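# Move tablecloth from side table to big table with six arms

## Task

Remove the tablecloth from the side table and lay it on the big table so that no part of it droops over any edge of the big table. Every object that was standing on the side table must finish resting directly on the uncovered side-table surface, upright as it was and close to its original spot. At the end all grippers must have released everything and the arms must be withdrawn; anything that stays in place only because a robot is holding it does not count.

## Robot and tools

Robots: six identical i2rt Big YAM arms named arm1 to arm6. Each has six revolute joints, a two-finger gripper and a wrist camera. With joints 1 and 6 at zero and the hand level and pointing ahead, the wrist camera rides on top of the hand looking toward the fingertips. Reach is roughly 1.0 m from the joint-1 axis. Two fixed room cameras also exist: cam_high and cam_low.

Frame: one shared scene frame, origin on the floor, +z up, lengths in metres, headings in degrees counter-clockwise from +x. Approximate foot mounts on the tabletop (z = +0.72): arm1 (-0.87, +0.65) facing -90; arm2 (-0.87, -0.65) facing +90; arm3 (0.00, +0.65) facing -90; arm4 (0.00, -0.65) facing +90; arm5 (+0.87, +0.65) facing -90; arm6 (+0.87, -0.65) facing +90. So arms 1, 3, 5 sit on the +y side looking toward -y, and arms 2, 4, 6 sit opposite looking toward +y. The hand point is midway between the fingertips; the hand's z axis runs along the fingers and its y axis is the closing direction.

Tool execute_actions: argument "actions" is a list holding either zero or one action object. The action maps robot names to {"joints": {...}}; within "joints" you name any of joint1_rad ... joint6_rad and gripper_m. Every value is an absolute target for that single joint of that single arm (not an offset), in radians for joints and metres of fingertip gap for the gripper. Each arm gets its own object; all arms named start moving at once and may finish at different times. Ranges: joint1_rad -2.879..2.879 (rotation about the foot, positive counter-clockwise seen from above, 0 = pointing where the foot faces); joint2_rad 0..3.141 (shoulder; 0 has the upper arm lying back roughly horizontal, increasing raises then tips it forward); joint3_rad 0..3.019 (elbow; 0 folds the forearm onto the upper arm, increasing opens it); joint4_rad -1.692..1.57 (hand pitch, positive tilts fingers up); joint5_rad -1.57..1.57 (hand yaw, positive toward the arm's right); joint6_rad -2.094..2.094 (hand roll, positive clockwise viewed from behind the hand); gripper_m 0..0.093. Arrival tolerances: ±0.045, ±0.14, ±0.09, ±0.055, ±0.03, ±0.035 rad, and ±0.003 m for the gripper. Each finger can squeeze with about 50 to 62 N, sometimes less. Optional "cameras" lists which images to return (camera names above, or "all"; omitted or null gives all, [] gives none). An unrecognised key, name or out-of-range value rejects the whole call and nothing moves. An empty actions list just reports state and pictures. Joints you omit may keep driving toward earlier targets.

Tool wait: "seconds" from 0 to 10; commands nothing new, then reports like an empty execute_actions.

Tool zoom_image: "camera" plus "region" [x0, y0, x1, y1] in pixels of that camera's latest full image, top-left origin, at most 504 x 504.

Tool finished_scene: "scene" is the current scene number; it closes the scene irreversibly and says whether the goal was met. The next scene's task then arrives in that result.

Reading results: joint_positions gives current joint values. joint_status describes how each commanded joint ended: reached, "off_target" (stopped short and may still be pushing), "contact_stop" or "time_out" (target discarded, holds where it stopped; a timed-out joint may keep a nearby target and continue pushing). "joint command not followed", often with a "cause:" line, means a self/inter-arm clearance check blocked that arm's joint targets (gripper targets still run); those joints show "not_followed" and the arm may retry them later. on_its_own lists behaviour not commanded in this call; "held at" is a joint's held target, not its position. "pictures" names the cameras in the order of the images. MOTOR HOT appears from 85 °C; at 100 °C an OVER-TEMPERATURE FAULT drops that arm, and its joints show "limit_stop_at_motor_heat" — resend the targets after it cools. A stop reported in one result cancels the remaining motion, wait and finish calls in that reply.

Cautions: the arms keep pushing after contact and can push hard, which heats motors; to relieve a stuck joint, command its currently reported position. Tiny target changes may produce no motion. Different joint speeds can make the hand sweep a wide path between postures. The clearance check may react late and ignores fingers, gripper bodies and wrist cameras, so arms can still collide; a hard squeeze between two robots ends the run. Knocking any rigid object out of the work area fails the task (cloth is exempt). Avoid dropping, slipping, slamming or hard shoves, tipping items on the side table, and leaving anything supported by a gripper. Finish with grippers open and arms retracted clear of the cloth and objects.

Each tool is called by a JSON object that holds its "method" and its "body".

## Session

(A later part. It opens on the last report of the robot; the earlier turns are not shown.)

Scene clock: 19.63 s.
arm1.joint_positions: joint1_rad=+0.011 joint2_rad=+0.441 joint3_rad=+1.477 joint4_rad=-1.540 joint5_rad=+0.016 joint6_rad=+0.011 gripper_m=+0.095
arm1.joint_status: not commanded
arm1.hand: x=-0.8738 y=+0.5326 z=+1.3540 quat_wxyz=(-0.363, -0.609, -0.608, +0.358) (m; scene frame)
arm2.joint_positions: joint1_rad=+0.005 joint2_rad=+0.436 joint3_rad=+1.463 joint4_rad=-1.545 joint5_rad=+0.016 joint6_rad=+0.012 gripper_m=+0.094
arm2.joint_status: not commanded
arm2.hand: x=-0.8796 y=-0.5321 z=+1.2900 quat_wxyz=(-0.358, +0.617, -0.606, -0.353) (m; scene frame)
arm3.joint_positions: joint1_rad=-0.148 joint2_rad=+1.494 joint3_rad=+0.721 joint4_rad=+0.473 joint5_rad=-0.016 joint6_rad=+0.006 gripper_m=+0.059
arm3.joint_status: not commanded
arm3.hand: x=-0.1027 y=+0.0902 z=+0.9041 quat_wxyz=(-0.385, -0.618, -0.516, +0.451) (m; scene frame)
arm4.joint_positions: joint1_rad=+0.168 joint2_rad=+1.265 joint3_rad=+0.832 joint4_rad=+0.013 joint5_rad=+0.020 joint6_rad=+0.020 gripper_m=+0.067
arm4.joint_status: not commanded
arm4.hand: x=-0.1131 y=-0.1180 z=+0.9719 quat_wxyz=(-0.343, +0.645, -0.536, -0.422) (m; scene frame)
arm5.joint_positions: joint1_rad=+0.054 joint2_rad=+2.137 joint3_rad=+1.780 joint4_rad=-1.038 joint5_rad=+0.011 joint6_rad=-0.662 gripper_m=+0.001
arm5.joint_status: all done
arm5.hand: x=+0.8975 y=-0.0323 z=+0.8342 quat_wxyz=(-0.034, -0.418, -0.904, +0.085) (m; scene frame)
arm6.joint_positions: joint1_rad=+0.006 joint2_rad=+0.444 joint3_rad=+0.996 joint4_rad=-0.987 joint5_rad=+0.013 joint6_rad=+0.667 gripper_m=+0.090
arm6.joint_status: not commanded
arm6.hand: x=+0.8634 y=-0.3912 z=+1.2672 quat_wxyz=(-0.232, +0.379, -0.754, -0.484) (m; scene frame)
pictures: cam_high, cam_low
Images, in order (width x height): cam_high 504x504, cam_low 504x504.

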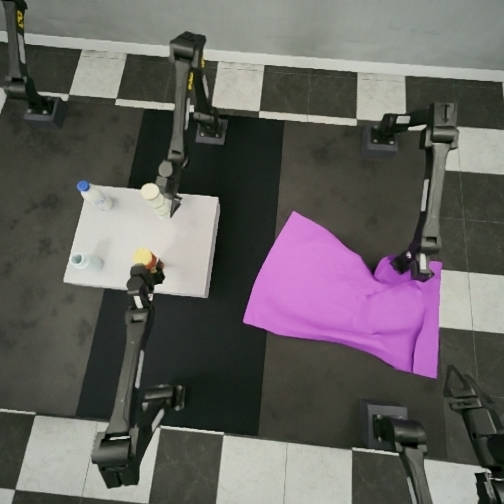

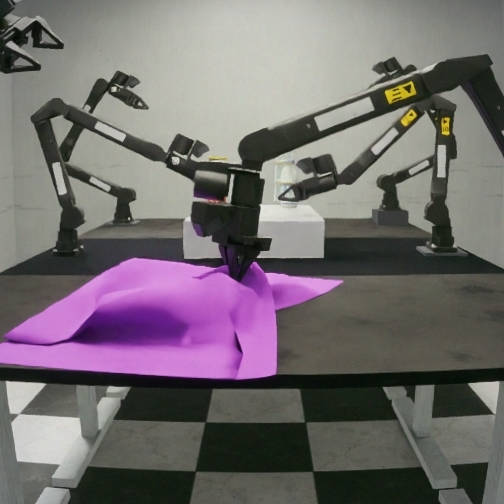

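{"method": "execute_actions", "body": {"actions": [{"arm5":{"joints":{"joint1_rad":-0.25}},"arm3":{"joints":{"joint2_rad":1.53,"joint3_rad":0.65,"joint4_rad":0.56}},"arm4":{"joints":{"joint1_rad":0.15,"joint3_rad":0.73,"joint4_rad":0.17}}}], "cameras": []}}

{"method": "execute_actions", "body": {"actions": [{"arm5":{"joints":{"gripper_m":0.09,"joint2_rad":1.5}}}], "cameras": ["cam_low","cam_high"]}}

Scene clock: 21.73 s.
arm1.joint_positions: joint1_rad=+0.011 joint2_rad=+0.441 joint3_rad=+1.477 joint4_rad=-1.540 joint5_rad=+0.016 joint6_rad=+0.011 gripper_m=+0.095
arm1.joint_status: not commanded
arm1.hand: x=-0.8738 y=+0.5326 z=+1.3540 quat_wxyz=(-0.363, -0.609, -0.608, +0.358) (m; scene frame)
arm2.joint_positions: joint1_rad=+0.005 joint2_rad=+0.436 joint3_rad=+1.463 joint4_rad=-1.545 joint5_rad=+0.016 joint6_rad=+0.012 gripper_m=+0.094
arm2.joint_status: not commanded
arm2.hand: x=-0.8796 y=-0.5321 z=+1.2900 quat_wxyz=(-0.358, +0.617, -0.606, -0.353) (m; scene frame)
arm3.joint_positions: joint1_rad=-0.148 joint2_rad=+1.545 joint3_rad=+0.649 joint4_rad=+0.539 joint5_rad=-0.016 joint6_rad=+0.007 gripper_m=+0.059
arm3.joint_status: all done
arm3.hand: x=-0.0990 y=+0.1099 z=+0.8570 quat_wxyz=(-0.371, -0.631, -0.526, +0.433) (m; scene frame)
arm4.joint_positions: joint1_rad=+0.159 joint2_rad=+1.255 joint3_rad=+0.711 joint4_rad=+0.122 joint5_rad=+0.018 joint6_rad=+0.020 gripper_m=+0.067
arm4.joint_status: all done
arm4.hand: x=-0.1037 y=-0.1405 z=+0.9336 quat_wxyz=(-0.344, +0.643, -0.539, -0.421) (m; scene frame)
arm5.joint_positions: joint1_rad=-0.250 joint2_rad=+2.137 joint3_rad=+1.780 joint4_rad=-1.038 joint5_rad=+0.017 joint6_rad=-0.665 gripper_m=+0.001
arm5.joint_status: all done
arm5.hand: x=+0.6909 y=-0.0089 z=+0.8352 quat_wxyz=(-0.019, -0.549, -0.831, +0.091) (m; scene frame)
arm6.joint_positions: joint1_rad=+0.006 joint2_rad=+0.444 joint3_rad=+0.996 joint4_rad=-0.987 joint5_rad=+0.013 joint6_rad=+0.667 gripper_m=+0.090
arm6.joint_status: not commanded
arm6.hand: x=+0.8634 y=-0.3912 z=+1.2672 quat_wxyz=(-0.232, +0.379, -0.754, -0.484) (m; scene frame)
pictures: none
No camera images: the call's "cameras" was empty. Leave "cameras" out to get every camera's image.

Scene clock: 23.47 s.
arm1.joint_positions: joint1_rad=+0.011 joint2_rad=+0.441 joint3_rad=+1.477 joint4_rad=-1.540 joint5_rad=+0.016 joint6_rad=+0.011 gripper_m=+0.095
arm1.joint_status: not commanded
arm1.hand: x=-0.8738 y=+0.5326 z=+1.3540 quat_wxyz=(-0.363, -0.609, -0.608, +0.358) (m; scene frame)
arm2.joint_positions: joint1_rad=+0.005 joint2_rad=+0.436 joint3_rad=+1.463 joint4_rad=-1.545 joint5_rad=+0.016 joint6_rad=+0.012 gripper_m=+0.094
arm2.joint_status: not commanded
arm2.hand: x=-0.8796 y=-0.5321 z=+1.2900 quat_wxyz=(-0.358, +0.617, -0.606, -0.353) (m; scene frame)
arm3.joint_positions: joint1_rad=-0.148 joint2_rad=+1.545 joint3_rad=+0.649 joint4_rad=+0.539 joint5_rad=-0.016 joint6_rad=+0.007 gripper_m=+0.059
arm3.joint_status: not commanded
arm3.hand: x=-0.0990 y=+0.1099 z=+0.8570 quat_wxyz=(-0.371, -0.631, -0.526, +0.433) (m; scene frame)
arm4.joint_positions: joint1_rad=+0.159 joint2_rad=+1.255 joint3_rad=+0.711 joint4_rad=+0.122 joint5_rad=+0.018 joint6_rad=+0.020 gripper_m=+0.067
arm4.joint_status: not commanded
arm4.hand: x=-0.1037 y=-0.1405 z=+0.9336 quat_wxyz=(-0.344, +0.643, -0.539, -0.421) (m; scene frame)
arm5.joint_positions: joint1_rad=-0.250 joint2_rad=+1.506 joint3_rad=+1.784 joint4_rad=-1.038 joint5_rad=+0.017 joint6_rad=-0.665 gripper_m=+0.090
arm5.joint_status: all done
arm5.hand: x=+0.7119 y=+0.0640 z=+1.2453 quat_wxyz=(-0.117, -0.507, -0.764, +0.381) (m; scene frame)
arm6.joint_positions: joint1_rad=+0.006 joint2_rad=+0.444 joint3_rad=+0.996 joint4_rad=-0.987 joint5_rad=+0.013 joint6_rad=+0.667 gripper_m=+0.090
arm6.joint_status: not commanded
arm6.hand: x=+0.8634 y=-0.3912 z=+1.2672 quat_wxyz=(-0.232, +0.379, -0.754, -0.484) (m; scene frame)
pictures: cam_high, cam_low
Images, in order (width x height): cam_high 504x504, cam_low 504x504.

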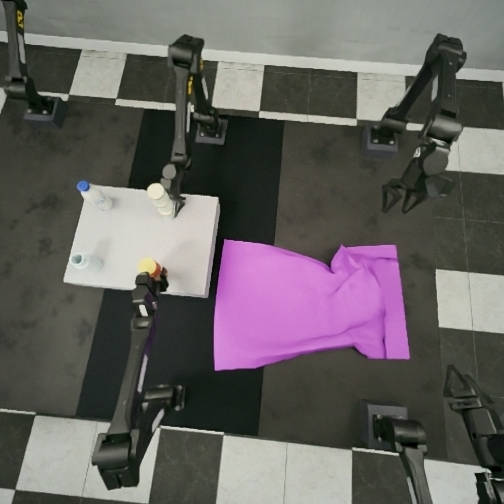

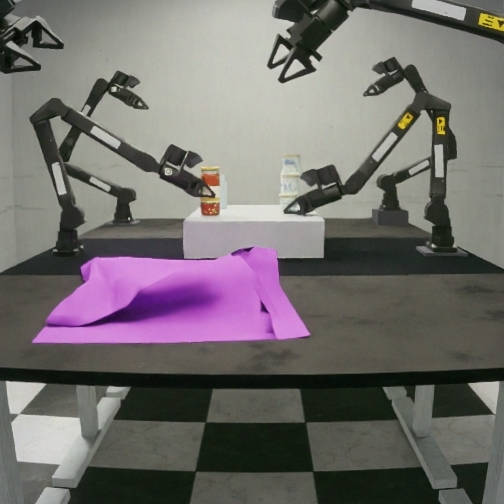

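{"method": "execute_actions", "body": {"actions": [{"arm3":{"joints":{"gripper_m":0.093}},"arm4":{"joints":{"gripper_m":0.093}}}], "cameras": []}}

{"method": "execute_actions", "body": {"actions": [{"arm3":{"joints":{"joint2_rad":1.1,"joint3_rad":0.3,"joint4_rad":0.5}},"arm4":{"joints":{"joint2_rad":0.8,"joint3_rad":0.35,"joint4_rad":0.1}}}], "cameras": []}}

{"method": "execute_actions", "body": {"actions": [{"arm3":{"joints":{"joint2_rad":0.3,"joint4_rad":-0.6}},"arm4":{"joints":{"joint2_rad":0.3,"joint4_rad":-0.6}},"arm5":{"joints":{"joint2_rad":0.8,"joint3_rad":1.3}}}], "cameras": ["cam_low","cam_high"]}}

Scene clock: 24.60 s.
arm1.joint_positions: joint1_rad=+0.011 joint2_rad=+0.441 joint3_rad=+1.477 joint4_rad=-1.540 joint5_rad=+0.016 joint6_rad=+0.011 gripper_m=+0.095
arm1.joint_status: not commanded
arm1.hand: x=-0.8738 y=+0.5326 z=+1.3540 quat_wxyz=(-0.363, -0.609, -0.608, +0.358) (m; scene frame)
arm2.joint_positions: joint1_rad=+0.005 joint2_rad=+0.436 joint3_rad=+1.463 joint4_rad=-1.545 joint5_rad=+0.016 joint6_rad=+0.012 gripper_m=+0.094
arm2.joint_status: not commanded
arm2.hand: x=-0.8796 y=-0.5321 z=+1.2900 quat_wxyz=(-0.358, +0.617, -0.606, -0.353) (m; scene frame)
arm3.joint_positions: joint1_rad=-0.148 joint2_rad=+1.545 joint3_rad=+0.649 joint4_rad=+0.540 joint5_rad=-0.016 joint6_rad=+0.007 gripper_m=+0.093
arm3.joint_status: all done
arm3.hand: x=-0.0990 y=+0.1098 z=+0.8572 quat_wxyz=(-0.371, -0.631, -0.525, +0.434) (m; scene frame)
arm4.joint_positions: joint1_rad=+0.159 joint2_rad=+1.231 joint3_rad=+0.711 joint4_rad=+0.149 joint5_rad=+0.018 joint6_rad=+0.020 gripper_m=+0.093
arm4.joint_status: all done
arm4.hand: x=-0.1038 y=-0.1401 z=+0.9517 quat_wxyz=(-0.357, +0.632, -0.530, -0.438) (m; scene frame)
arm5.joint_positions: joint1_rad=-0.250 joint2_rad=+1.506 joint3_rad=+1.784 joint4_rad=-1.038 joint5_rad=+0.017 joint6_rad=-0.665 gripper_m=+0.090
arm5.joint_status: not commanded
arm5.hand: x=+0.7119 y=+0.0640 z=+1.2453 quat_wxyz=(-0.117, -0.507, -0.764, +0.381) (m; scene frame)
arm6.joint_positions: joint1_rad=+0.006 joint2_rad=+0.444 joint3_rad=+0.996 joint4_rad=-0.987 joint5_rad=+0.013 joint6_rad=+0.667 gripper_m=+0.090
arm6.joint_status: not commanded
arm6.hand: x=+0.8634 y=-0.3912 z=+1.2672 quat_wxyz=(-0.232, +0.379, -0.754, -0.484) (m; scene frame)
pictures: none
No camera images: the call's "cameras" was empty. Leave "cameras" out to get every camera's image.

Scene clock: 25.73 s.
arm1.joint_positions: joint1_rad=+0.011 joint2_rad=+0.441 joint3_rad=+1.477 joint4_rad=-1.540 joint5_rad=+0.016 joint6_rad=+0.011 gripper_m=+0.095
arm1.joint_status: not commanded
arm1.hand: x=-0.8738 y=+0.5326 z=+1.3540 quat_wxyz=(-0.363, -0.609, -0.608, +0.358) (m; scene frame)
arm2.joint_positions: joint1_rad=+0.005 joint2_rad=+0.436 joint3_rad=+1.463 joint4_rad=-1.545 joint5_rad=+0.016 joint6_rad=+0.012 gripper_m=+0.094
arm2.joint_status: not commanded
arm2.hand: x=-0.8796 y=-0.5321 z=+1.2900 quat_wxyz=(-0.358, +0.617, -0.606, -0.353) (m; scene frame)
arm3.joint_positions: joint1_rad=-0.148 joint2_rad=+1.102 joint3_rad=+0.304 joint4_rad=+0.504 joint5_rad=-0.016 joint6_rad=+0.007 gripper_m=+0.093
arm3.joint_status: all done
arm3.hand: x=-0.0740 y=+0.2432 z=+0.8846 quat_wxyz=(-0.387, -0.617, -0.514, +0.453) (m; scene frame)
arm4.joint_positions: joint1_rad=+0.159 joint2_rad=+0.806 joint3_rad=+0.349 joint4_rad=+0.108 joint5_rad=+0.018 joint6_rad=+0.020 gripper_m=+0.093
arm4.joint_status: all done
arm4.hand: x=-0.0754 y=-0.2750 z=+0.9187 quat_wxyz=(-0.363, +0.628, -0.526, -0.445) (m; scene frame)
arm5.joint_positions: joint1_rad=-0.250 joint2_rad=+1.506 joint3_rad=+1.784 joint4_rad=-1.038 joint5_rad=+0.017 joint6_rad=-0.665 gripper_m=+0.090
arm5.joint_status: not commanded
arm5.hand: x=+0.7119 y=+0.0640 z=+1.2453 quat_wxyz=(-0.117, -0.507, -0.764, +0.381) (m; scene frame)
arm6.joint_positions: joint1_rad=+0.006 joint2_rad=+0.444 joint3_rad=+0.996 joint4_rad=-0.987 joint5_rad=+0.013 joint6_rad=+0.667 gripper_m=+0.090
arm6.joint_status: not commanded
arm6.hand: x=+0.8634 y=-0.3912 z=+1.2672 quat_wxyz=(-0.232, +0.379, -0.754, -0.484) (m; scene frame)
pictures: none
No camera images: the call's "cameras" was empty. Leave "cameras" out to get every camera's image.

Scene clock: 27.33 s.
arm1.joint_positions: joint1_rad=+0.011 joint2_rad=+0.441 joint3_rad=+1.477 joint4_rad=-1.540 joint5_rad=+0.016 joint6_rad=+0.011 gripper_m=+0.095
arm1.joint_status: not commanded
arm1.hand: x=-0.8738 y=+0.5326 z=+1.3540 quat_wxyz=(-0.363, -0.609, -0.608, +0.358) (m; scene frame)
arm2.joint_positions: joint1_rad=+0.005 joint2_rad=+0.436 joint3_rad=+1.463 joint4_rad=-1.545 joint5_rad=+0.016 joint6_rad=+0.012 gripper_m=+0.094
arm2.joint_status: not commanded
arm2.hand: x=-0.8796 y=-0.5321 z=+1.2900 quat_wxyz=(-0.358, +0.617, -0.606, -0.353) (m; scene frame)
arm3.joint_positions: joint1_rad=-0.148 joint2_rad=+0.299 joint3_rad=+0.304 joint4_rad=-0.594 joint5_rad=-0.016 joint6_rad=+0.007 gripper_m=+0.093
arm3.joint_status: all done
arm3.hand: x=-0.0469 y=+0.3877 z=+0.9025 quat_wxyz=(-0.308, -0.679, -0.564, +0.356) (m; scene frame)
arm4.joint_positions: joint1_rad=+0.159 joint2_rad=+0.305 joint3_rad=+0.349 joint4_rad=-0.589 joint5_rad=+0.018 joint6_rad=+0.020 gripper_m=+0.093
arm4.joint_status: all done
arm4.hand: x=-0.0527 y=-0.3823 z=+0.9190 quat_wxyz=(-0.311, +0.668, -0.559, -0.379) (m; scene frame)
arm5.joint_positions: joint1_rad=-0.250 joint2_rad=+0.800 joint3_rad=+1.301 joint4_rad=-1.039 joint5_rad=+0.017 joint6_rad=-0.665 gripper_m=+0.090
arm5.joint_status: all done
arm5.hand: x=+0.7786 y=+0.3134 z=+1.3015 quat_wxyz=(-0.149, -0.480, -0.722, +0.475) (m; scene frame)
arm6.joint_positions: joint1_rad=+0.006 joint2_rad=+0.444 joint3_rad=+0.996 joint4_rad=-0.987 joint5_rad=+0.013 joint6_rad=+0.667 gripper_m=+0.090
arm6.joint_status: not commanded
arm6.hand: x=+0.8634 y=-0.3912 z=+1.2672 quat_wxyz=(-0.232, +0.379, -0.754, -0.484) (m; scene frame)
pictures: cam_high, cam_low
Images, in order (width x height): cam_high 504x504, cam_low 504x504.

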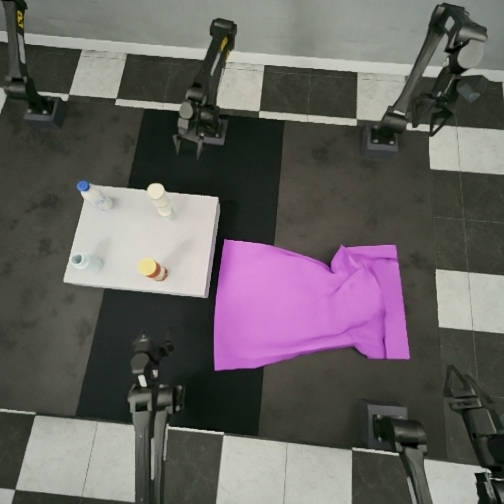

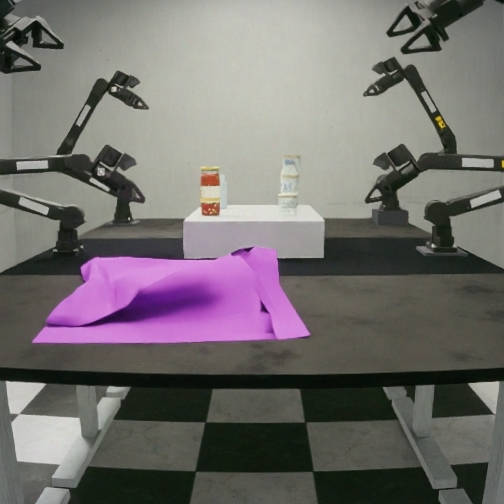

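{"method": "finished_scene", "body": {"scene": 1}}

The scene is finished: the task was done.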